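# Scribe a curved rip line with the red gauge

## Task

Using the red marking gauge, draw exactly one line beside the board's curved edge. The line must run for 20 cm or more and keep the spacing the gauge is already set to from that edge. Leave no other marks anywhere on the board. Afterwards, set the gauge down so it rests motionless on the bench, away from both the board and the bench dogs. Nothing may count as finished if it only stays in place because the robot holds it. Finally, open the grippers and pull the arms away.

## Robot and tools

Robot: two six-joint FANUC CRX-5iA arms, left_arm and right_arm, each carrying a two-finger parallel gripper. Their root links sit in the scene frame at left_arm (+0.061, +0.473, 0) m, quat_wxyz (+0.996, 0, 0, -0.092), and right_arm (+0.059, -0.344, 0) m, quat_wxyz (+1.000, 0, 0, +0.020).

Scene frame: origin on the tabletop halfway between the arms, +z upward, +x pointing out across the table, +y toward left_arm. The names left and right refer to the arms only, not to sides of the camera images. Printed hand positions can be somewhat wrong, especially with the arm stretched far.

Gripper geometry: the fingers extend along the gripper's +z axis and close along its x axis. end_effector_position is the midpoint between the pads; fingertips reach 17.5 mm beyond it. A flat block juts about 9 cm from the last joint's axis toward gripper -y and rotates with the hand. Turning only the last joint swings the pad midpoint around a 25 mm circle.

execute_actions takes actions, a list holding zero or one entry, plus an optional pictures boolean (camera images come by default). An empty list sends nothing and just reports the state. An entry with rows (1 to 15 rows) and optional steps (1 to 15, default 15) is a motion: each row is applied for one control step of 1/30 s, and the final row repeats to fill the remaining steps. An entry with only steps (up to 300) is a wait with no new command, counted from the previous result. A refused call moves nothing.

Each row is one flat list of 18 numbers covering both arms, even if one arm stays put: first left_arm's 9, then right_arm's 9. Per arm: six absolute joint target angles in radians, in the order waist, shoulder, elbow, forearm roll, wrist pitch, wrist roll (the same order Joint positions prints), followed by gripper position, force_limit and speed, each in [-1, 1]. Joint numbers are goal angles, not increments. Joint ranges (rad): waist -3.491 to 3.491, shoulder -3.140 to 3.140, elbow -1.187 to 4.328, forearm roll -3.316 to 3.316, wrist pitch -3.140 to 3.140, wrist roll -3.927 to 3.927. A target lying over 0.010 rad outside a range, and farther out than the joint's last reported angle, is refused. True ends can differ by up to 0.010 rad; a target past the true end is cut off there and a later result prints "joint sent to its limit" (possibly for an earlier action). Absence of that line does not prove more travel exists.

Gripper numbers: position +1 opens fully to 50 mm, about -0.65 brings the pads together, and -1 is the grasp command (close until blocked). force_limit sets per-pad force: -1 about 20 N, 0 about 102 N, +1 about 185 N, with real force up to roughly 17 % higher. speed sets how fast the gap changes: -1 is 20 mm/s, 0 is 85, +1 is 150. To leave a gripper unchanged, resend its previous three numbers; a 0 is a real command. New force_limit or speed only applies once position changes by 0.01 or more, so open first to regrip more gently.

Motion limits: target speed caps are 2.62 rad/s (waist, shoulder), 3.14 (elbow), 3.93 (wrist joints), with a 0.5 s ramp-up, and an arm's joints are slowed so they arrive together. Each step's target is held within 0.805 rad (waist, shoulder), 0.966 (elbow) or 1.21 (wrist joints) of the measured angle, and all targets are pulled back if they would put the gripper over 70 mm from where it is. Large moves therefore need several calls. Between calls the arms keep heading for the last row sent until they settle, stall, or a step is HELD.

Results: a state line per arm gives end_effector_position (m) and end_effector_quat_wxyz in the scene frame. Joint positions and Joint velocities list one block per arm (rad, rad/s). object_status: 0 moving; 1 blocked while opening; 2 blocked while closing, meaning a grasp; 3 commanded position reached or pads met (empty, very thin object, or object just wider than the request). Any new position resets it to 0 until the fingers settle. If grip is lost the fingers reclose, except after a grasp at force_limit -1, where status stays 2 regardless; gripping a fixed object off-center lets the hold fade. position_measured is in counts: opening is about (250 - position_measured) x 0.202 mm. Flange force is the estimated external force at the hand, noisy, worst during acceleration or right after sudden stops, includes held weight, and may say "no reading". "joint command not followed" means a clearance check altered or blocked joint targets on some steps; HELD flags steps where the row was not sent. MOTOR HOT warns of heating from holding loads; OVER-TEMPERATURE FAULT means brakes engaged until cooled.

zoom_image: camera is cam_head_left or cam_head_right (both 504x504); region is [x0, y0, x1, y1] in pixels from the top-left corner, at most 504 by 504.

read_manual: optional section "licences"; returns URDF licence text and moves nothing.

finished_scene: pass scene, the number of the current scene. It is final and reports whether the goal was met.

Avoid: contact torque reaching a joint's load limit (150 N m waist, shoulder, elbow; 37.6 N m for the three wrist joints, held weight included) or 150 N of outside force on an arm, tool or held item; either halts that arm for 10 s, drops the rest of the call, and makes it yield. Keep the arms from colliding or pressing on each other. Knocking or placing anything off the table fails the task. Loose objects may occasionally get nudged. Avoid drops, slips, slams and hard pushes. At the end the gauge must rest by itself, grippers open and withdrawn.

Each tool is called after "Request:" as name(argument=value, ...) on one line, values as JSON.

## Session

Request:
execute_actions(actions=[])

Scene clock: 0.00 s of 4800.00 s.
left_arm: end_effector_position=(+0.1490, +0.1065, +0.1432) position_measured=3 object_status=3 end_effector_quat_wxyz=(+0.052, +0.397, +0.879, +0.258) | right_arm: end_effector_position=(+0.4010, -0.6678, +0.3061) position_measured=3 object_status=3 end_effector_quat_wxyz=(-0.118, -0.345, +0.816, +0.448)
Joint positions: left_arm=[-1.124  0.166 -0.071 -0.407 -1.681  2.057] | right_arm=[-0.698  0.755  0.965 -0.485 -2.681  2.696]
Joint velocities: left_arm=[ 0.001 -0.002  0.     0.     0.    -0.001] | right_arm=[-0.001 -0.001 -0.     0.     0.    -0.001]
Flange force (N, the push that the arm receives, along the gripper's own x y z axes): no reading

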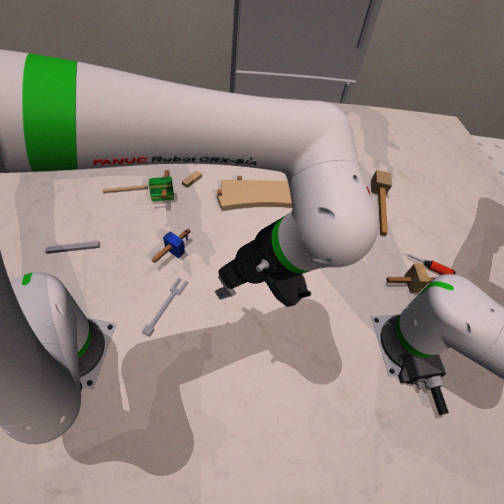

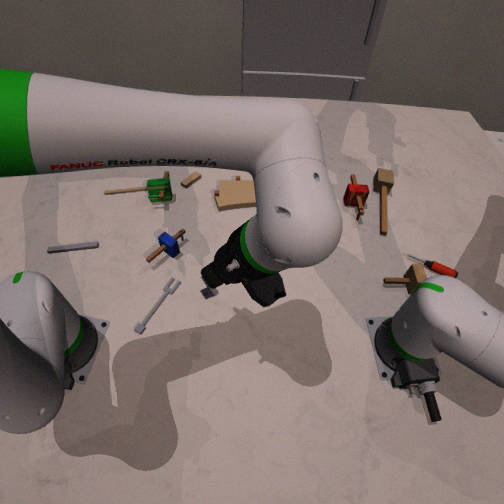

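Request:
execute_actions(actions=[{"rows":[[1.2,0,0.2,0,-1.7,2,1,0,0,-0.2,0.1,0.1,0,-1.5708,1.5,1,0,0]]}], pictures=false)

Request:
execute_actions(actions=[{"steps":75}])

Request:
zoom_image(camera="cam_head_left", region=[325,160,405,240])

Request:
zoom_image(camera="cam_head_left", region=[205,160,335,230])

Scene clock: 8.37 s of 4800.00 s.
left_arm: end_effector_position=(+0.2563, +0.0948, +0.2139) position_measured=3 object_status=3 end_effector_quat_wxyz=(+0.010, +0.227, +0.962, +0.151) | right_arm: end_effector_position=(+0.4708, -0.5914, +0.2684) position_measured=3 object_status=3 end_effector_quat_wxyz=(-0.118, -0.023, +0.985, +0.127)
Joint positions: left_arm=[-0.749  0.1    0.037 -0.245 -1.689  2.034] | right_arm=[-0.37   0.324  0.396 -0.166 -1.951  1.91 ]
Joint velocities: left_arm=[ 0.922 -0.126  0.204  0.304 -0.014 -0.043] | right_arm=[ 0.966 -1.269 -1.672  0.931  2.129 -2.3  ]
Flange force (N, the push that the arm receives, along the gripper's own x y z axes): left_arm=[0.5 -3.5 -0.5] | right_arm=[-2.9 15.0 -5.6]
Steps of this call (steps 1 to 90: nothing new was sent; then 4.87 s passed at rest; steps 91 to 105: all 15 steps of this action). Readings (joint positions | what the end effector reports):
91: left_arm=[-1.123 0.166 -0.071 -0.407 -1.681 2.057] | right_arm=[-0.698 0.755 0.965 -0.485 -2.680 2.696] | left_arm position_measured=3 object_status=3 | right_arm position_measured=3 object_status=3
92: left_arm=[-1.119 0.166 -0.070 -0.404 -1.681 2.057] | right_arm=[-0.696 0.751 0.959 -0.482 -2.673 2.688] | left_arm position_measured=3 object_status=3 | right_arm position_measured=3 object_status=3
94: left_arm=[-1.092 0.160 -0.061 -0.391 -1.682 2.055] | right_arm=[-0.679 0.729 0.930 -0.465 -2.636 2.648] | left_arm position_measured=3 object_status=3 | right_arm position_measured=3 object_status=3
98: left_arm=[-0.974 0.136 -0.022 -0.333 -1.685 2.046] | right_arm=[-0.602 0.628 0.797 -0.391 -2.465 2.464] | left_arm position_measured=3 object_status=3 | right_arm position_measured=3 object_status=3
105: the state above

Scene clock: 10.87 s of 4800.00 s.
left_arm: end_effector_position=(+0.4308, +0.7792, +0.3540) position_measured=3 object_status=3 end_effector_quat_wxyz=(-0.034, +0.661, -0.750, -0.010) | right_arm: end_effector_position=(+0.4978, -0.5716, +0.2650) position_measured=3 object_status=3 end_effector_quat_wxyz=(-0.000, +0.115, +0.993, +0.000)
Joint positions: left_arm=[ 1.199 -0.     0.2    0.    -1.7    2.   ] | right_arm=[-0.2    0.1    0.1    0.    -1.571  1.5  ]
Joint velocities: left_arm=[ 0.008 -0.001 -0.    -0.001  0.     0.001] | right_arm=[ 0.    -0.001 -0.     0.    -0.001  0.   ]
Flange force (N, the push that the arm receives, along the gripper's own x y z axes): left_arm=[1.4 3.3 2.2] | right_arm=[-2.3 -2.1 -2.9]
Steps of this call (steps 1 to 75: the robot went on to your last target). Readings (joint positions | what the end effector reports):
1: left_arm=[-0.717 0.096 0.043 -0.235 -1.689 2.033] | right_arm=[-0.339 0.283 0.342 -0.136 -1.881 1.834] | left_arm position_measured=3 object_status=3 | right_arm position_measured=3 object_status=3
2: left_arm=[-0.687 0.092 0.050 -0.225 -1.690 2.031] | right_arm=[-0.310 0.245 0.292 -0.108 -1.817 1.766] | left_arm position_measured=3 object_status=3 | right_arm position_measured=3 object_status=3
4: left_arm=[-0.625 0.085 0.062 -0.207 -1.690 2.029] | right_arm=[-0.263 0.182 0.209 -0.061 -1.710 1.651] | left_arm position_measured=3 object_status=3 | right_arm position_measured=3 object_status=3
8: left_arm=[-0.505 0.072 0.083 -0.176 -1.692 2.025] | right_arm=[-0.207 0.110 0.113 -0.007 -1.587 1.518] | left_arm position_measured=3 object_status=3 | right_arm position_measured=3 object_status=3
75: the state above

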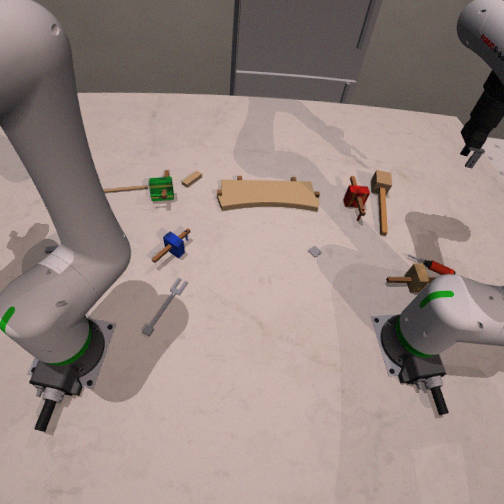

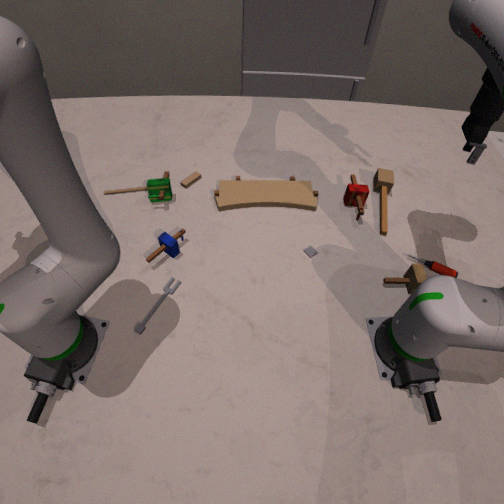

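Region (325, 160, 405, 240) of cam_head_left's 504x504 image, scaled by 6.300, with more detail than that image has.

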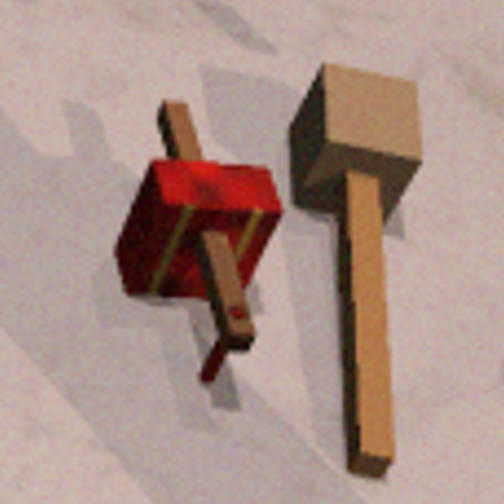

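Region (205, 160, 335, 230) of cam_head_left's 504x504 image, scaled by 3.877, with more detail than that image has; it fills the top 271 rows of this view, and the rest is white.

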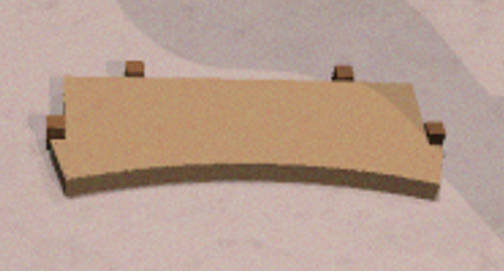

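Request:
execute_actions(actions=[{"rows":[[1.2,0,0.2,0,-1.7,2,1,0,0,0.4073,0.19,-0.1903,0,-1.1905,1.1235,1,0,0]]}], pictures=false)

Request:
execute_actions(actions=[{"steps":25}])

Request:
zoom_image(camera="cam_head_left", region=[325,150,405,230])

Scene clock: 66.23 s of 4800.00 s.
left_arm: end_effector_position=(+0.4306, +0.7794, +0.3540) position_measured=3 object_status=3 end_effector_quat_wxyz=(-0.034, +0.661, -0.750, -0.010) | right_arm: end_effector_position=(+0.5502, -0.4368, +0.1861) position_measured=3 object_status=3 end_effector_quat_wxyz=(+0.000, +0.061, +0.998, -0.000)
Joint positions: left_arm=[ 1.2 -0.   0.2  0.  -1.7  2. ] | right_arm=[ 0.087  0.142 -0.037  0.    -1.391  1.322]
Joint velocities: left_arm=[ 0.    -0.001  0.     0.    -0.    -0.001] | right_arm=[ 0.681  0.101 -0.325 -0.     0.423 -0.419]
Flange force (N, the push that the arm receives, along the gripper's own x y z axes): left_arm=[3.4 1.2 4.1] | right_arm=[-5.0 -3.2 -1.7]
Steps of this call (steps 1 to 15: the robot went on to your last target; steps 16 to 90: nothing new was sent; then 51.87 s passed at rest; steps 91 to 105: all 15 steps of this action). Readings (joint positions | what the end effector reports):
91: left_arm=[1.200 -0.000 0.200 0.000 -1.700 2.000] | right_arm=[-0.199 0.100 0.100 0.000 -1.570 1.500] | left_arm position_measured=3 object_status=3 | right_arm position_measured=3 object_status=3
92: left_arm=[1.200 -0.000 0.200 0.000 -1.700 2.000] | right_arm=[-0.195 0.100 0.097 0.000 -1.567 1.497] | left_arm position_measured=3 object_status=3 | right_arm position_measured=3 object_status=3
94: left_arm=[1.200 -0.000 0.200 0.000 -1.700 2.000] | right_arm=[-0.168 0.104 0.085 0.000 -1.551 1.480] | left_arm position_measured=3 object_status=3 | right_arm position_measured=3 object_status=3
98: left_arm=[1.200 -0.000 0.200 0.000 -1.700 2.000] | right_arm=[-0.074 0.119 0.040 0.000 -1.492 1.422] | left_arm position_measured=3 object_status=3 | right_arm position_measured=3 object_status=3
105: the state above

Scene clock: 67.07 s of 4800.00 s.
left_arm: end_effector_position=(+0.4306, +0.7794, +0.3540) position_measured=3 object_status=3 end_effector_quat_wxyz=(-0.034, +0.661, -0.750, -0.010) | right_arm: end_effector_position=(+0.5454, -0.2800, +0.1000) position_measured=3 object_status=3 end_effector_quat_wxyz=(+0.000, +0.000, +1.000, +0.000)
Joint positions: left_arm=[ 1.2 -0.   0.2  0.  -1.7  2. ] | right_arm=[ 0.407  0.19  -0.19  -0.    -1.191  1.124]
Joint velocities: left_arm=[ 0.001  0.    -0.     0.001  0.     0.001] | right_arm=[ 0.001  0.     0.    -0.001  0.001  0.   ]
Flange force (N, the push that the arm receives, along the gripper's own x y z axes): left_arm=[2.6 0.2 2.4] | right_arm=[-3.5 -2.7 -2.3]
Steps of this call (steps 1 to 25: the robot went on to your last target). Readings (joint positions | what the end effector reports):
1: left_arm=[1.200 -0.000 0.200 0.000 -1.700 2.000] | right_arm=[0.110 0.146 -0.048 0.000 -1.377 1.308] | left_arm position_measured=3 object_status=3 | right_arm position_measured=3 object_status=3
2: left_arm=[1.200 -0.000 0.200 0.000 -1.700 2.000] | right_arm=[0.133 0.149 -0.059 0.000 -1.362 1.293] | left_arm position_measured=3 object_status=3 | right_arm position_measured=3 object_status=3
4: left_arm=[1.200 -0.000 0.200 0.000 -1.700 2.000] | right_arm=[0.179 0.156 -0.081 0.000 -1.333 1.265] | left_arm position_measured=3 object_status=3 | right_arm position_measured=3 object_status=3
8: left_arm=[1.200 -0.000 0.200 0.000 -1.700 2.000] | right_arm=[0.273 0.170 -0.126 0.000 -1.275 1.207] | left_arm position_measured=3 object_status=3 | right_arm position_measured=3 object_status=3
25: the state above

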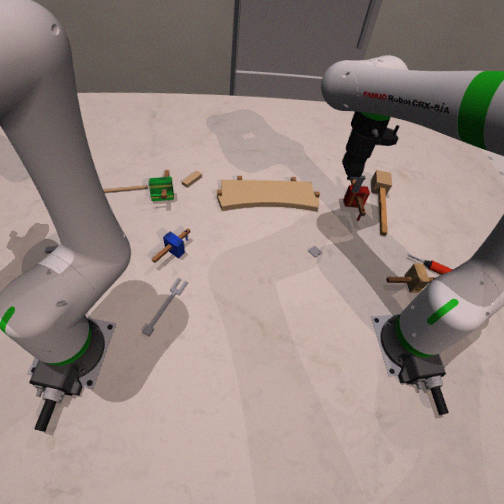

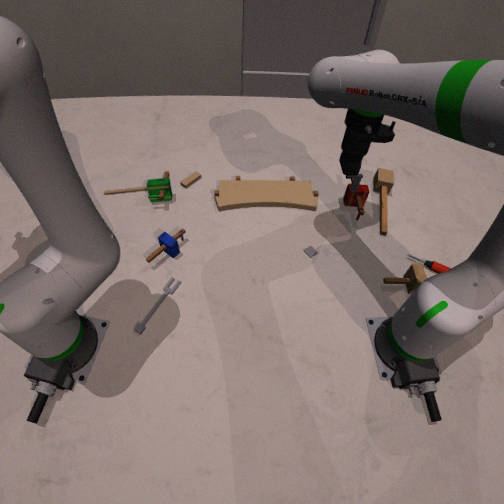

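Region (325, 150, 405, 230) of cam_head_left's 504x504 image, scaled by 6.300, with more detail than that image has.

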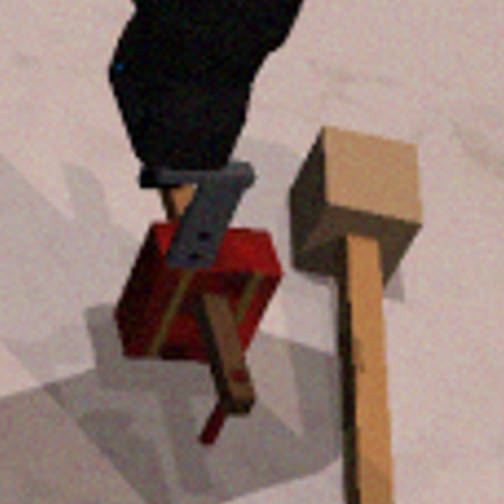

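Request:
execute_actions(actions=[{"rows":[[1.2,0,0.2,0,-1.7,2,1,0,0,0.3452,0.186,-0.195,0,-1.19,1.1856,1,0,0]],"steps":10}], pictures=false)

Request:
execute_actions(actions=[{"rows":[[1.2,0,0.2,0,-1.7,2,1,0,0,0.3452,0.2196,-0.2385,0,-1.1127,1.1856,1,0,0]]}])

Request:
zoom_image(camera="cam_head_left", region=[325,150,405,230])

Scene clock: 77.67 s of 4800.00 s.
left_arm: end_effector_position=(+0.4306, +0.7794, +0.3540) position_measured=3 object_status=3 end_effector_quat_wxyz=(-0.034, +0.661, -0.750, -0.010) | right_arm: end_effector_position=(+0.5483, -0.3105, +0.1000) position_measured=3 object_status=3 end_effector_quat_wxyz=(-0.000, +0.000, +1.000, -0.000)
Joint positions: left_arm=[ 1.2  0.   0.2  0.  -1.7  2. ] | right_arm=[ 0.346  0.186 -0.195 -0.    -1.19   1.185]
Joint velocities: left_arm=[ 0.002 -0.001 -0.    -0.     0.    -0.001] | right_arm=[-0.009 -0.001 -0.001  0.    -0.001  0.012]
Flange force (N, the push that the arm receives, along the gripper's own x y z axes): left_arm=[2.2 1.3 2.4] | right_arm=[-3.5 -0.5 -3.3]
Steps of this call (steps 1 to 15: the robot went on to your last target; steps 16 to 90: nothing new was sent; then 7.27 s passed at rest; steps 91 to 100: all 10 steps of this action). Readings (joint positions | what the end effector reports):
91: left_arm=[1.200 0.000 0.200 0.000 -1.700 2.000] | right_arm=[0.407 0.190 -0.190 -0.000 -1.190 1.124] | left_arm position_measured=3 object_status=3 | right_arm position_measured=3 object_status=3
92: left_arm=[1.200 0.000 0.200 0.000 -1.700 2.000] | right_arm=[0.403 0.190 -0.191 -0.000 -1.190 1.128] | left_arm position_measured=3 object_status=3 | right_arm position_measured=3 object_status=3
94: left_arm=[1.200 0.000 0.200 0.000 -1.700 2.000] | right_arm=[0.378 0.188 -0.193 -0.000 -1.190 1.153] | left_arm position_measured=3 object_status=3 | right_arm position_measured=3 object_status=3
98: left_arm=[1.200 0.000 0.200 0.000 -1.700 2.000] | right_arm=[0.347 0.186 -0.195 -0.000 -1.190 1.183] | left_arm position_measured=3 object_status=3 | right_arm position_measured=3 object_status=3
100: the state above

Scene clock: 88.00 s of 4800.00 s.
left_arm: end_effector_position=(+0.4306, +0.7794, +0.3540) position_measured=3 object_status=3 end_effector_quat_wxyz=(-0.034, +0.661, -0.750, -0.010) | right_arm: end_effector_position=(+0.5494, -0.3106, +0.0697) position_measured=3 object_status=3 end_effector_quat_wxyz=(+0.002, +0.000, +1.000, +0.000)
Joint positions: left_arm=[ 1.2  0.   0.2 -0.  -1.7  2. ] | right_arm=[ 0.345  0.216 -0.235  0.    -1.116  1.186]
Joint velocities: left_arm=[-0.    -0.001 -0.002 -0.    -0.    -0.001] | right_arm=[-0.     0.     0.     0.    -0.001  0.   ]
Flange force (N, the push that the arm receives, along the gripper's own x y z axes): left_arm=[3.6 1.9 3.2] | right_arm=[5.3 -5.7 -32.1]
FORCE FAULT: contact force on the right arm reached its limit, and that arm stopped for 10 seconds. The contact can be on any part of that arm, not only on its tool. That arm's remaining commands of this call were not run. That arm holds still and accepts commands again. Move the arm away from the contact; if what it grips holds it there, let go first. Pushing or pulling that hard again can fault the arm again.
The stop of the right arm began at step 10 of this call (marked STOPPED below). From that step on that arm followed nothing that you had sent. 6 of its steps, steps kept back included, did not run and will not run. Nothing is kept back now, and the robot has no last target.
Steps of this call (steps 1 to 15: all 15 steps of this action; steps 16 to 310: the stop continued). Readings (joint positions | what the end effector reports):
1: left_arm=[1.200 0.000 0.200 0.000 -1.700 2.000] | right_arm=[0.346 0.186 -0.195 -0.000 -1.189 1.185] | left_arm position_measured=3 object_status=3 | right_arm position_measured=3 object_status=3
2: left_arm=[1.200 0.000 0.200 0.000 -1.700 2.000] | right_arm=[0.346 0.189 -0.199 -0.000 -1.182 1.185] | left_arm position_measured=3 object_status=3 | right_arm position_measured=3 object_status=3
4: left_arm=[1.200 0.000 0.200 0.000 -1.700 2.000] | right_arm=[0.345 0.204 -0.219 -0.000 -1.148 1.185] | left_arm position_measured=3 object_status=3 | right_arm position_measured=3 object_status=3
8: left_arm=[1.200 0.000 0.200 0.000 -1.700 2.000] | right_arm=[0.345 0.218 -0.236 0.000 -1.116 1.186] | left_arm position_measured=3 object_status=3 | right_arm position_measured=3 object_status=3
10: left_arm=[1.200 0.000 0.200 0.000 -1.700 2.000] | right_arm=[0.345 0.217 -0.236 0.000 -1.116 1.186] | left_arm position_measured=3 object_status=3 | right_arm position_measured=3 object_status=3 STOPPED (the right arm)
310: the state above

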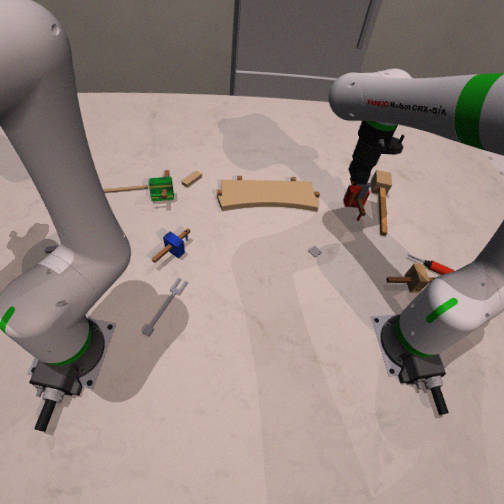

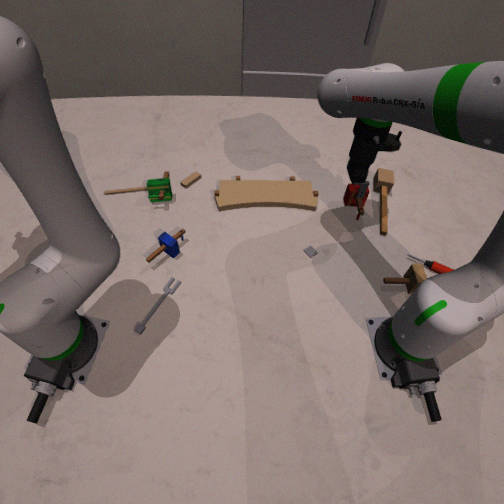

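Region (325, 150, 405, 230) of cam_head_left's 504x504 image, scaled by 6.300, with more detail than that image has.

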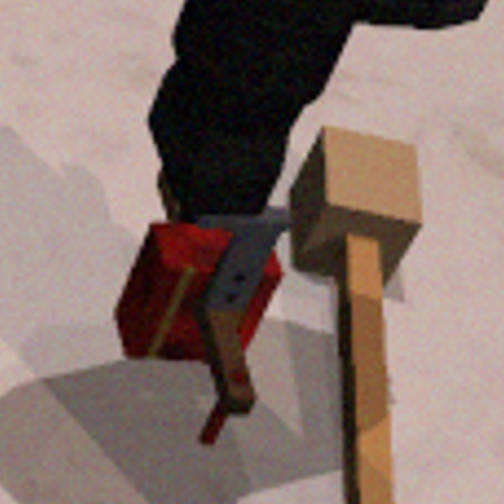

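Request:
execute_actions(actions=[{"rows":[[1.2,0,0.2,0,-1.7,2,1,0,0,0.351,0.2135,-0.2306,0,-1.1267,1.18,1,0,0]],"steps":10}], pictures=false)

Request:
execute_actions(actions=[{"rows":[[1.2,0,0.2,0,-1.7,2,1,0,0,0.351,0.2135,-0.2306,0,-1.1267,1.18,-1,0,0]]}])

Request:
zoom_image(camera="cam_head_left", region=[325,150,405,230])

Scene clock: 99.07 s of 4800.00 s.
left_arm: end_effector_position=(+0.4306, +0.7794, +0.3540) position_measured=3 object_status=3 end_effector_quat_wxyz=(-0.034, +0.661, -0.750, -0.010) | right_arm: end_effector_position=(+0.5483, -0.3081, +0.0729) position_measured=3 object_status=3 end_effector_quat_wxyz=(+0.000, +0.000, +1.000, -0.000)
Joint positions: left_arm=[ 1.2  0.   0.2 -0.  -1.7  2. ] | right_arm=[ 0.351  0.214 -0.231  0.    -1.127  1.18 ]
Joint velocities: left_arm=[-0.    -0.001  0.     0.001 -0.    -0.002] | right_arm=[ 0.001 -0.001  0.001 -0.001  0.     0.   ]
Flange force (N, the push that the arm receives, along the gripper's own x y z axes): left_arm=[2.1 0.7 2.4] | right_arm=[-4.0 -1.3 -1.7]
Steps of this call (steps 1 to 90: nothing new was sent; then 7.73 s passed at rest; steps 91 to 100: all 10 steps of this action). Readings (joint positions | what the end effector reports):
91: left_arm=[1.200 -0.000 0.200 0.000 -1.700 2.000] | right_arm=[0.345 0.216 -0.235 0.000 -1.116 1.186] | left_arm position_measured=3 object_status=3 | right_arm position_measured=3 object_status=3
92: left_arm=[1.200 0.000 0.200 -0.000 -1.700 2.000] | right_arm=[0.347 0.216 -0.234 0.000 -1.119 1.184] | left_arm position_measured=3 object_status=3 | right_arm position_measured=3 object_status=3
94: left_arm=[1.200 -0.000 0.200 -0.000 -1.700 2.000] | right_arm=[0.349 0.214 -0.232 0.000 -1.124 1.181] | left_arm position_measured=3 object_status=3 | right_arm position_measured=3 object_status=3
98: left_arm=[1.200 0.000 0.200 -0.000 -1.700 2.000] | right_arm=[0.351 0.214 -0.231 0.000 -1.126 1.180] | left_arm position_measured=3 object_status=3 | right_arm position_measured=3 object_status=3
100: the state above

Scene clock: 99.57 s of 4800.00 s.
left_arm: end_effector_position=(+0.4306, +0.7794, +0.3540) position_measured=3 object_status=3 end_effector_quat_wxyz=(-0.034, +0.661, -0.750, -0.010) | right_arm: end_effector_position=(+0.5482, -0.3080, +0.0729) position_measured=88 object_status=2 end_effector_quat_wxyz=(-0.000, +0.000, +1.000, +0.000)
Joint positions: left_arm=[ 1.2  0.   0.2  0.  -1.7  2. ] | right_arm=[ 0.351  0.213 -0.231 -0.    -1.127  1.18 ]
Joint velocities: left_arm=[-0.    -0.001  0.     0.001  0.     0.003] | right_arm=[ 0.     0.    -0.001 -0.001  0.     0.001]
Flange force (N, the push that the arm receives, along the gripper's own x y z axes): left_arm=[2.4 -0.7 3.3] | right_arm=[-2.2 -1.0 -2.2]
Steps of this call (steps 1 to 15: all 15 steps of this action). Readings (joint positions | what the end effector reports):
1: left_arm=[1.200 0.000 0.200 -0.000 -1.700 2.000] | right_arm=[0.351 0.214 -0.231 0.000 -1.127 1.180] | left_arm position_measured=3 object_status=3 | right_arm position_measured=14 object_status=0
2: left_arm=[1.200 0.000 0.200 -0.000 -1.700 2.000] | right_arm=[0.351 0.214 -0.231 0.000 -1.127 1.180] | left_arm position_measured=3 object_status=3 | right_arm position_measured=28 object_status=0
4: left_arm=[1.200 0.000 0.200 -0.000 -1.700 2.000] | right_arm=[0.351 0.214 -0.231 -0.000 -1.127 1.180] | left_arm position_measured=3 object_status=3 | right_arm position_measured=56 object_status=0
8: left_arm=[1.200 0.000 0.200 -0.000 -1.700 2.000] | right_arm=[0.351 0.213 -0.231 -0.000 -1.127 1.180] | left_arm position_measured=3 object_status=3 | right_arm position_measured=88 object_status=0
15: the state above

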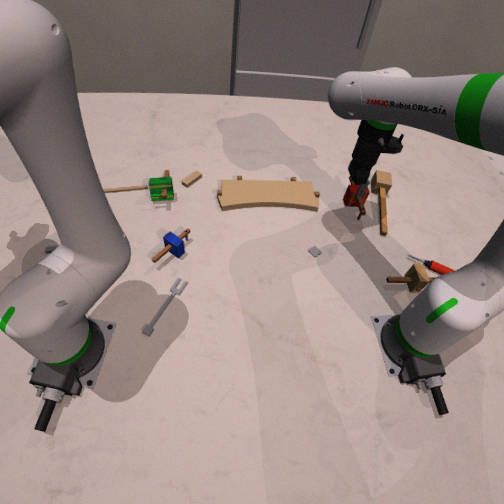

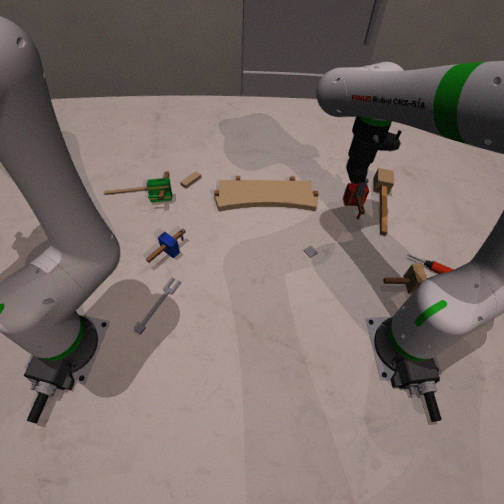

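Region (325, 150, 405, 230) of cam_head_left's 504x504 image, scaled by 6.300, with more detail than that image has.

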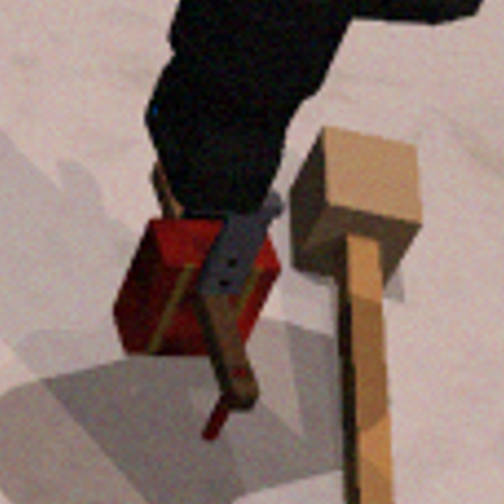

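Request:
execute_actions(actions=[{"rows":[[1.2,0,0.2,0,-1.7,2,1,0,0,0.351,0.14,-0.05,0,-1.381,1.18,-1,0,0]]}], pictures=false)

Request:
execute_actions(actions=[{"rows":[[1.2,0,0.2,0,-1.7,2,1,0,0,-0.14,0.3172,0.1382,0,-1.3918,0,-1,0,0]]}], pictures=false)

Request:
execute_actions(actions=[{"steps":22}], pictures=false)

Request:
execute_actions(actions=[{"rows":[[1.2,0,0.2,0,-1.7,2,1,0,0,-0.14,0.38,-0.003,0,-1.1878,0,-1,0,0]]}])

Request:
zoom_image(camera="cam_head_left", region=[375,150,475,240])

Scene clock: 116.27 s of 4800.00 s.
left_arm: end_effector_position=(+0.4306, +0.7794, +0.3540) position_measured=3 object_status=3 end_effector_quat_wxyz=(-0.034, +0.661, -0.750, -0.010) | right_arm: end_effector_position=(+0.5521, -0.3064, +0.1812) position_measured=88 object_status=2 end_effector_quat_wxyz=(-0.000, +0.000, +1.000, -0.000)
Joint positions: left_arm=[ 1.2  0.   0.2 -0.  -1.7  2. ] | right_arm=[ 0.351  0.14  -0.051 -0.    -1.38   1.18 ]
Joint velocities: left_arm=[-0.     0.001  0.001 -0.001  0.    -0.002] | right_arm=[-0.    -0.005  0.013  0.    -0.014  0.001]
Flange force (N, the push that the arm receives, along the gripper's own x y z axes): left_arm=[3.9 0.8 3.6] | right_arm=[-2.9 -1.2 -2.9]
Steps of this call (steps 1 to 15: the robot went on to your last target; steps 16 to 90: nothing new was sent; then 13.20 s passed at rest; steps 91 to 105: all 15 steps of this action). Readings (joint positions | what the end effector reports):
91: left_arm=[1.200 0.000 0.200 -0.000 -1.700 2.000] | right_arm=[0.351 0.213 -0.230 -0.000 -1.127 1.180] | left_arm position_measured=3 object_status=3 | right_arm position_measured=88 object_status=2
92: left_arm=[1.200 0.000 0.200 -0.000 -1.700 2.000] | right_arm=[0.351 0.212 -0.225 -0.000 -1.135 1.180] | left_arm position_measured=3 object_status=3 | right_arm position_measured=88 object_status=2
94: left_arm=[1.200 0.000 0.200 -0.000 -1.700 2.000] | right_arm=[0.351 0.200 -0.197 -0.000 -1.175 1.180] | left_arm position_measured=3 object_status=3 | right_arm position_measured=88 object_status=2
98: left_arm=[1.200 0.000 0.200 -0.000 -1.700 2.000] | right_arm=[0.351 0.162 -0.104 -0.000 -1.305 1.180] | left_arm position_measured=3 object_status=3 | right_arm position_measured=88 object_status=2
105: the state above

Scene clock: 116.77 s of 4800.00 s.
left_arm: end_effector_position=(+0.4306, +0.7794, +0.3540) position_measured=3 object_status=3 end_effector_quat_wxyz=(-0.034, +0.661, -0.750, -0.010) | right_arm: end_effector_position=(+0.5705, -0.4230, +0.1766) position_measured=88 object_status=2 end_effector_quat_wxyz=(-0.000, +0.435, +0.900, -0.000)
Joint positions: left_arm=[ 1.2  0.   0.2  0.  -1.7  2. ] | right_arm=[ 0.086  0.237  0.052 -0.    -1.387  0.544]
Joint velocities: left_arm=[ 0.    -0.    -0.001 -0.002 -0.     0.   ] | right_arm=[-0.7    0.249  0.266 -0.001 -0.016 -1.669]
Flange force (N, the push that the arm receives, along the gripper's own x y z axes): left_arm=[2.5 0.4 1.4] | right_arm=[-7.7 3.5 -1.2]
Steps of this call (steps 1 to 15: all 15 steps of this action). Readings (joint positions | what the end effector reports):
1: left_arm=[1.200 0.000 0.200 -0.000 -1.700 2.000] | right_arm=[0.351 0.140 -0.050 -0.000 -1.380 1.179] | left_arm position_measured=3 object_status=3 | right_arm position_measured=88 object_status=2
2: left_arm=[1.200 0.000 0.200 -0.000 -1.700 2.000] | right_arm=[0.348 0.142 -0.049 -0.000 -1.381 1.172] | left_arm position_measured=3 object_status=3 | right_arm position_measured=88 object_status=2
4: left_arm=[1.200 0.000 0.200 -0.000 -1.700 2.000] | right_arm=[0.332 0.148 -0.042 -0.000 -1.381 1.132] | left_arm position_measured=3 object_status=3 | right_arm position_measured=88 object_status=2
8: left_arm=[1.200 0.000 0.200 -0.000 -1.700 2.000] | right_arm=[0.255 0.177 -0.012 -0.000 -1.383 0.948] | left_arm position_measured=3 object_status=3 | right_arm position_measured=88 object_status=2
15: the state above

Scene clock: 117.50 s of 4800.00 s.
left_arm: end_effector_position=(+0.4306, +0.7794, +0.3540) position_measured=3 object_status=3 end_effector_quat_wxyz=(-0.034, +0.661, -0.750, -0.010) | right_arm: end_effector_position=(+0.5698, -0.5257, +0.1700) position_measured=88 object_status=2 end_effector_quat_wxyz=(-0.000, +0.742, +0.671, +0.000)
Joint positions: left_arm=[ 1.2  0.   0.2 -0.  -1.7  2. ] | right_arm=[-0.14   0.317  0.138 -0.    -1.392  0.   ]
Joint velocities: left_arm=[-0.001  0.001  0.001  0.001  0.    -0.   ] | right_arm=[-0.001 -0.    -0.001 -0.     0.    -0.   ]
Flange force (N, the push that the arm receives, along the gripper's own x y z axes): left_arm=[1.4 0.9 2.5] | right_arm=[-3.0 3.0 -1.2]
Steps of this call (steps 1 to 22: the robot went on to your last target). Readings (joint positions | what the end effector reports):
1: left_arm=[1.200 0.000 0.200 -0.000 -1.700 2.000] | right_arm=[0.063 0.245 0.061 -0.000 -1.387 0.487] | left_arm position_measured=3 object_status=3 | right_arm position_measured=88 object_status=2
2: left_arm=[1.200 0.000 0.200 -0.000 -1.700 2.000] | right_arm=[0.039 0.254 0.070 -0.000 -1.388 0.430] | left_arm position_measured=3 object_status=3 | right_arm position_measured=88 object_status=2
4: left_arm=[1.200 0.000 0.200 -0.000 -1.700 2.000] | right_arm=[-0.008 0.270 0.088 -0.000 -1.389 0.317] | left_arm position_measured=3 object_status=3 | right_arm position_measured=88 object_status=2
8: left_arm=[1.200 0.000 0.200 -0.000 -1.700 2.000] | right_arm=[-0.093 0.300 0.120 -0.000 -1.391 0.114] | left_arm position_measured=3 object_status=3 | right_arm position_measured=88 object_status=2
22: the state above

Scene clock: 118.00 s of 4800.00 s.
left_arm: end_effector_position=(+0.4306, +0.7794, +0.3540) position_measured=3 object_status=3 end_effector_quat_wxyz=(-0.034, +0.661, -0.750, -0.010) | right_arm: end_effector_position=(+0.5697, -0.5258, +0.0774) position_measured=88 object_status=2 end_effector_quat_wxyz=(+0.000, +0.742, +0.671, +0.000)
Joint positions: left_arm=[ 1.2  0.   0.2 -0.  -1.7  2. ] | right_arm=[-0.14   0.38  -0.003  0.    -1.188 -0.   ]
Joint velocities: left_arm=[-0.001  0.     0.    -0.001 -0.     0.001] | right_arm=[ 0.     0.004 -0.005  0.     0.007 -0.001]
Flange force (N, the push that the arm receives, along the gripper's own x y z axes): left_arm=[3.5 1.2 3.0] | right_arm=[-1.4 -1.4 1.5]
Steps of this call (steps 1 to 15: all 15 steps of this action). Readings (joint positions | what the end effector reports):
1: left_arm=[1.200 0.000 0.200 -0.000 -1.700 2.000] | right_arm=[-0.140 0.317 0.138 -0.000 -1.392 0.000] | left_arm position_measured=3 object_status=3 | right_arm position_measured=88 object_status=2
2: left_arm=[1.200 -0.000 0.200 -0.000 -1.700 2.000] | right_arm=[-0.140 0.319 0.133 0.000 -1.385 0.000] | left_arm position_measured=3 object_status=3 | right_arm position_measured=88 object_status=2
4: left_arm=[1.200 0.000 0.200 -0.000 -1.700 2.000] | right_arm=[-0.140 0.332 0.105 0.000 -1.344 0.000] | left_arm position_measured=3 object_status=3 | right_arm position_measured=88 object_status=2
8: left_arm=[1.200 0.000 0.200 -0.000 -1.700 2.000] | right_arm=[-0.140 0.368 0.024 0.000 -1.227 0.000] | left_arm position_measured=3 object_status=3 | right_arm position_measured=88 object_status=2
15: the state above

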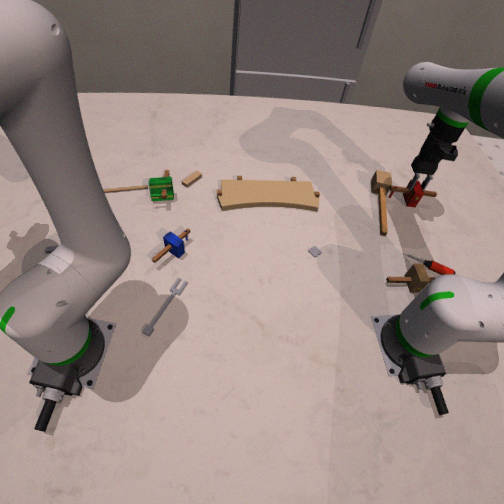

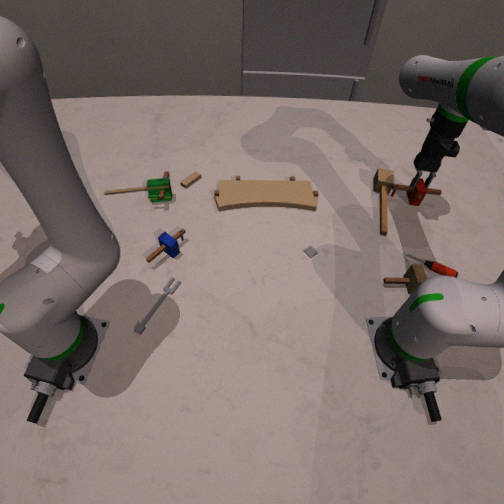

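Region (375, 150, 475, 240) of cam_head_left's 504x504 image, scaled by 5.040, with more detail than that image has; it fills the top 454 rows of this view, and the rest is white.

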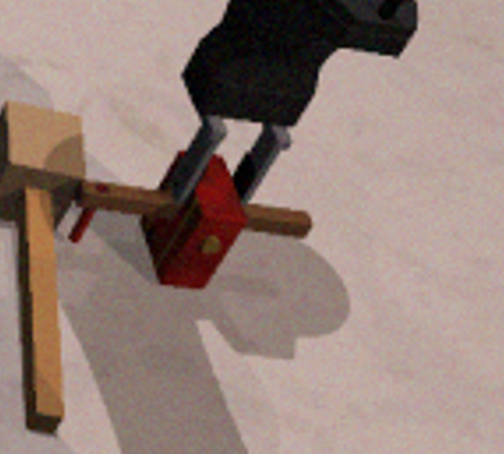

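Request:
execute_actions(actions=[{"rows":[[1.2,0,0.2,0,-1.7,2,1,0,0,-0.24,0.38,-0.003,0,-1.1878,0,-1,0,0]],"steps":13}], pictures=false)

Request:
execute_actions(actions=[{"rows":[[1.2,0,0.2,0,-1.7,2,1,0,0,-0.24,0.3833,-0.0072,0,-1.1803,0,-1,0,0]],"steps":10}], pictures=false)

Request:
execute_actions(actions=[{"rows":[[1.2,0,0.2,0,-1.7,2,1,0,0,-0.24,0.3833,-0.0072,0,-1.1803,0,1,0,0]],"steps":10}], pictures=false)

Request:
execute_actions(actions=[{"rows":[[1.2,0,0.2,0,-1.7,2,1,0,0,-0.24,0.3172,0.1382,0,-1.3918,0,1,0,0]],"steps":12}], pictures=false)

Request:
execute_actions(actions=[{"rows":[[1.2,0,0.2,0,-1.7,2,1,0,0,-0.24,-0.2704,-0.8322,0,-0.2236,0,1,0,0]]}], pictures=false)

Request:
execute_actions(actions=[{"steps":20}])

Request:
zoom_image(camera="cam_head_left", region=[395,150,495,240])

Scene clock: 147.20 s of 4800.00 s.
left_arm: end_effector_position=(+0.4306, +0.7794, +0.3540) position_measured=3 object_status=3 end_effector_quat_wxyz=(-0.034, +0.661, -0.750, -0.010) | right_arm: end_effector_position=(+0.5490, -0.5756, +0.0770) position_measured=88 object_status=2 end_effector_quat_wxyz=(-0.000, +0.774, +0.633, +0.000)
Joint positions: left_arm=[ 1.2  0.   0.2  0.  -1.7  2. ] | right_arm=[-0.24   0.38  -0.003 -0.    -1.188 -0.   ]
Joint velocities: left_arm=[ 0.    -0.     0.     0.     0.     0.001] | right_arm=[-0.004  0.    -0.    -0.     0.001  0.001]
Flange force (N, the push that the arm receives, along the gripper's own x y z axes): left_arm=[3.5 1.1 3.2] | right_arm=[-1.6 2.2 -0.5]
Steps of this call (steps 1 to 15: the robot went on to your last target; steps 16 to 90: nothing new was sent; then 25.77 s passed at rest; steps 91 to 103: all 13 steps of this action). Readings (joint positions | what the end effector reports):
91: left_arm=[1.200 0.000 0.200 -0.000 -1.700 2.000] | right_arm=[-0.141 0.380 -0.003 -0.000 -1.188 -0.000] | left_arm position_measured=3 object_status=3 | right_arm position_measured=88 object_status=2
92: left_arm=[1.200 0.000 0.200 -0.000 -1.700 2.000] | right_arm=[-0.145 0.380 -0.003 -0.000 -1.188 0.000] | left_arm position_measured=3 object_status=3 | right_arm position_measured=88 object_status=2
94: left_arm=[1.200 0.000 0.200 -0.000 -1.700 2.000] | right_arm=[-0.172 0.380 -0.003 -0.000 -1.188 -0.000] | left_arm position_measured=3 object_status=3 | right_arm position_measured=88 object_status=2
98: left_arm=[1.200 0.000 0.200 -0.000 -1.700 2.000] | right_arm=[-0.233 0.380 -0.003 -0.000 -1.188 -0.000] | left_arm position_measured=3 object_status=3 | right_arm position_measured=88 object_status=2
103: the state above

Scene clock: 147.53 s of 4800.00 s.
left_arm: end_effector_position=(+0.4306, +0.7794, +0.3540) position_measured=3 object_status=3 end_effector_quat_wxyz=(-0.034, +0.661, -0.750, -0.010) | right_arm: end_effector_position=(+0.5490, -0.5758, +0.0736) position_measured=88 object_status=2 end_effector_quat_wxyz=(-0.000, +0.774, +0.633, +0.000)
Joint positions: left_arm=[ 1.2  0.   0.2 -0.  -1.7  2. ] | right_arm=[-0.24   0.383 -0.007 -0.    -1.18   0.   ]
Joint velocities: left_arm=[ 0.     0.001  0.001  0.001 -0.     0.002] | right_arm=[-0.001  0.    -0.001  0.     0.002 -0.001]
Flange force (N, the push that the arm receives, along the gripper's own x y z axes): left_arm=[1.3 2.2 1.6] | right_arm=[-1.7 1.7 -0.8]
Steps of this call (steps 1 to 10: all 10 steps of this action). Readings (joint positions | what the end effector reports):
1: left_arm=[1.200 0.000 0.200 -0.000 -1.700 2.000] | right_arm=[-0.240 0.380 -0.003 -0.000 -1.187 -0.000] | left_arm position_measured=3 object_status=3 | right_arm position_measured=88 object_status=2
2: left_arm=[1.200 0.000 0.200 -0.000 -1.700 2.000] | right_arm=[-0.240 0.381 -0.005 -0.000 -1.185 -0.000] | left_arm position_measured=3 object_status=3 | right_arm position_measured=88 object_status=2
4: left_arm=[1.200 0.000 0.200 -0.000 -1.700 2.000] | right_arm=[-0.240 0.383 -0.006 -0.000 -1.182 -0.000] | left_arm position_measured=3 object_status=3 | right_arm position_measured=88 object_status=2
8: left_arm=[1.200 0.000 0.200 -0.000 -1.700 2.000] | right_arm=[-0.240 0.383 -0.007 -0.000 -1.181 -0.000] | left_arm position_measured=3 object_status=3 | right_arm position_measured=88 object_status=2
10: the state above

Scene clock: 147.87 s of 4800.00 s.
left_arm: end_effector_position=(+0.4306, +0.7794, +0.3540) position_measured=3 object_status=3 end_effector_quat_wxyz=(-0.034, +0.661, -0.750, -0.010) | right_arm: end_effector_position=(+0.5490, -0.5758, +0.0736) position_measured=3 object_status=0 end_effector_quat_wxyz=(-0.000, +0.774, +0.633, -0.000)
Joint positions: left_arm=[ 1.2  0.   0.2  0.  -1.7  2. ] | right_arm=[-0.24   0.383 -0.007 -0.    -1.18  -0.   ]
Joint velocities: left_arm=[-0.002  0.     0.001  0.    -0.     0.001] | right_arm=[ 0.     0.     0.     0.001 -0.001 -0.001]
Flange force (N, the push that the arm receives, along the gripper's own x y z axes): left_arm=[4.7 0.2 3.8] | right_arm=[-2.9 2.9 -2.1]
Steps of this call (steps 1 to 10: all 10 steps of this action). Readings (joint positions | what the end effector reports):
1: left_arm=[1.200 0.000 0.200 -0.000 -1.700 2.000] | right_arm=[-0.240 0.383 -0.007 -0.000 -1.180 -0.000] | left_arm position_measured=3 object_status=3 | right_arm position_measured=78 object_status=0
2: left_arm=[1.200 0.000 0.200 -0.000 -1.700 2.000] | right_arm=[-0.240 0.383 -0.007 -0.000 -1.180 -0.000] | left_arm position_measured=3 object_status=3 | right_arm position_measured=64 object_status=0
4: left_arm=[1.200 0.000 0.200 -0.000 -1.700 2.000] | right_arm=[-0.240 0.383 -0.007 -0.000 -1.180 -0.000] | left_arm position_measured=3 object_status=3 | right_arm position_measured=36 object_status=0
8: left_arm=[1.200 -0.000 0.200 -0.000 -1.700 2.000] | right_arm=[-0.240 0.383 -0.007 -0.000 -1.180 -0.000] | left_arm position_measured=3 object_status=3 | right_arm position_measured=3 object_status=0
10: the state above

Scene clock: 148.27 s of 4800.00 s.
left_arm: end_effector_position=(+0.4306, +0.7794, +0.3540) position_measured=3 object_status=3 end_effector_quat_wxyz=(-0.034, +0.661, -0.750, -0.010) | right_arm: end_effector_position=(+0.5491, -0.5759, +0.1687) position_measured=3 object_status=3 end_effector_quat_wxyz=(-0.000, +0.774, +0.633, -0.000)
Joint positions: left_arm=[ 1.2  0.   0.2 -0.  -1.7  2. ] | right_arm=[-0.24   0.318  0.136  0.    -1.389 -0.   ]
Joint velocities: left_arm=[-0.001  0.    -0.001  0.    -0.    -0.001] | right_arm=[-0.    -0.009  0.03   0.    -0.051  0.   ]
Flange force (N, the push that the arm receives, along the gripper's own x y z axes): left_arm=[2.2 1.3 3.3] | right_arm=[-1.1 -4.2 -13.0]
Steps of this call (steps 1 to 12: all 12 steps of this action). Readings (joint positions | what the end effector reports):
1: left_arm=[1.200 0.000 0.200 -0.000 -1.700 2.000] | right_arm=[-0.240 0.383 -0.007 -0.000 -1.180 -0.000] | left_arm position_measured=3 object_status=3 | right_arm position_measured=3 object_status=0
2: left_arm=[1.200 -0.000 0.200 -0.000 -1.700 2.000] | right_arm=[-0.240 0.382 -0.003 -0.000 -1.186 -0.000] | left_arm position_measured=3 object_status=3 | right_arm position_measured=3 object_status=0
4: left_arm=[1.200 0.000 0.200 0.000 -1.700 2.000] | right_arm=[-0.240 0.370 0.023 -0.000 -1.225 -0.000] | left_arm position_measured=3 object_status=3 | right_arm position_measured=3 object_status=3
8: left_arm=[1.200 0.000 0.200 -0.000 -1.700 2.000] | right_arm=[-0.240 0.332 0.106 0.000 -1.344 -0.000] | left_arm position_measured=3 object_status=3 | right_arm position_measured=3 object_status=3
12: the state above

Scene clock: 148.77 s of 4800.00 s.
left_arm: end_effector_position=(+0.4306, +0.7794, +0.3540) position_measured=3 object_status=3 end_effector_quat_wxyz=(-0.034, +0.661, -0.750, -0.010) | right_arm: end_effector_position=(+0.5246, -0.5709, +0.1174) position_measured=3 object_status=3 end_effector_quat_wxyz=(+0.205, +0.747, +0.610, +0.168)
Joint positions: left_arm=[ 1.2  0.   0.2 -0.  -1.7  2. ] | right_arm=[-0.24  -0.085 -0.521  0.    -0.599 -0.   ]
Joint velocities: left_arm=[-0.001 -0.    -0.002  0.    -0.    -0.004] | right_arm=[ 0.    -1.14  -1.913 -0.001  2.292  0.   ]
Flange force (N, the push that the arm receives, along the gripper's own x y z axes): left_arm=[1.7 1.4 1.5] | right_arm=[-2.7 -8.5 -11.7]
Steps of this call (steps 1 to 15: all 15 steps of this action). Readings (joint positions | what the end effector reports):
1: left_arm=[1.200 0.000 0.200 -0.000 -1.700 2.000] | right_arm=[-0.240 0.317 0.136 0.000 -1.390 -0.000] | left_arm position_measured=3 object_status=3 | right_arm position_measured=3 object_status=3
2: left_arm=[1.200 0.000 0.200 -0.000 -1.700 2.000] | right_arm=[-0.240 0.314 0.132 0.000 -1.384 -0.000] | left_arm position_measured=3 object_status=3 | right_arm position_measured=3 object_status=3
4: left_arm=[1.200 0.000 0.200 -0.000 -1.700 2.000] | right_arm=[-0.240 0.294 0.101 0.000 -1.347 -0.000] | left_arm position_measured=3 object_status=3 | right_arm position_measured=3 object_status=3
8: left_arm=[1.200 0.000 0.200 0.000 -1.700 2.000] | right_arm=[-0.240 0.203 -0.044 0.000 -1.173 -0.000] | left_arm position_measured=3 object_status=3 | right_arm position_measured=3 object_status=3
15: the state above

Scene clock: 149.43 s of 4800.00 s.
left_arm: end_effector_position=(+0.4306, +0.7794, +0.3540) position_measured=3 object_status=3 end_effector_quat_wxyz=(-0.034, +0.661, -0.750, -0.010) | right_arm: end_effector_position=(+0.4928, -0.5644, +0.1014) position_measured=3 object_status=3 end_effector_quat_wxyz=(+0.296, +0.715, +0.585, +0.242)
Joint positions: left_arm=[ 1.2 -0.   0.2 -0.  -1.7  2. ] | right_arm=[-0.24  -0.27  -0.832 -0.    -0.224 -0.   ]
Joint velocities: left_arm=[ 0.001 -0.001 -0.001  0.     0.    -0.001] | right_arm=[ 0.    -0.    -0.     0.     0.001 -0.001]
Flange force (N, the push that the arm receives, along the gripper's own x y z axes): left_arm=[1.3 0.8 2.2] | right_arm=no reading
Steps of this call (steps 1 to 20: the robot went on to your last target). Readings (joint positions | what the end effector reports):
1: left_arm=[1.200 0.000 0.200 -0.000 -1.700 2.000] | right_arm=[-0.240 -0.122 -0.582 0.000 -0.525 -0.000] | left_arm position_measured=3 object_status=3 | right_arm position_measured=3 object_status=3
2: left_arm=[1.200 0.000 0.200 0.000 -1.700 2.000] | right_arm=[-0.240 -0.155 -0.637 0.000 -0.459 -0.000] | left_arm position_measured=3 object_status=3 | right_arm position_measured=3 object_status=3
4: left_arm=[1.200 0.000 0.200 0.000 -1.700 2.000] | right_arm=[-0.240 -0.208 -0.727 -0.000 -0.351 -0.000] | left_arm position_measured=3 object_status=3 | right_arm position_measured=3 object_status=3
8: left_arm=[1.200 0.000 0.200 -0.000 -1.700 2.000] | right_arm=[-0.240 -0.265 -0.823 -0.000 -0.234 -0.000] | left_arm position_measured=3 object_status=3 | right_arm position_measured=3 object_status=3
20: the state above

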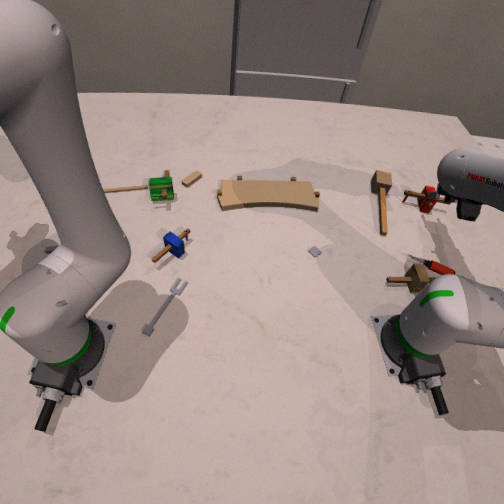

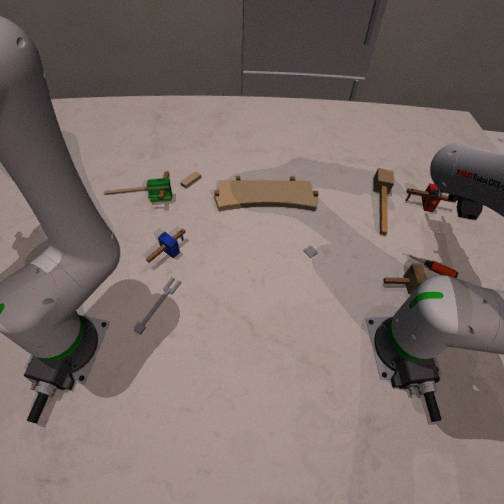

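Region (395, 150, 495, 240) of cam_head_left's 504x504 image, scaled by 5.040, with more detail than that image has; it fills the top 454 rows of this view, and the rest is white.

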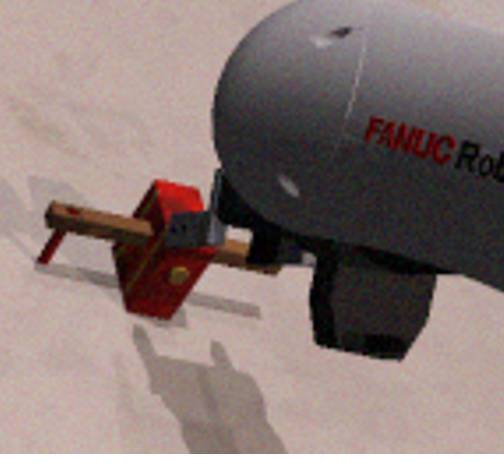

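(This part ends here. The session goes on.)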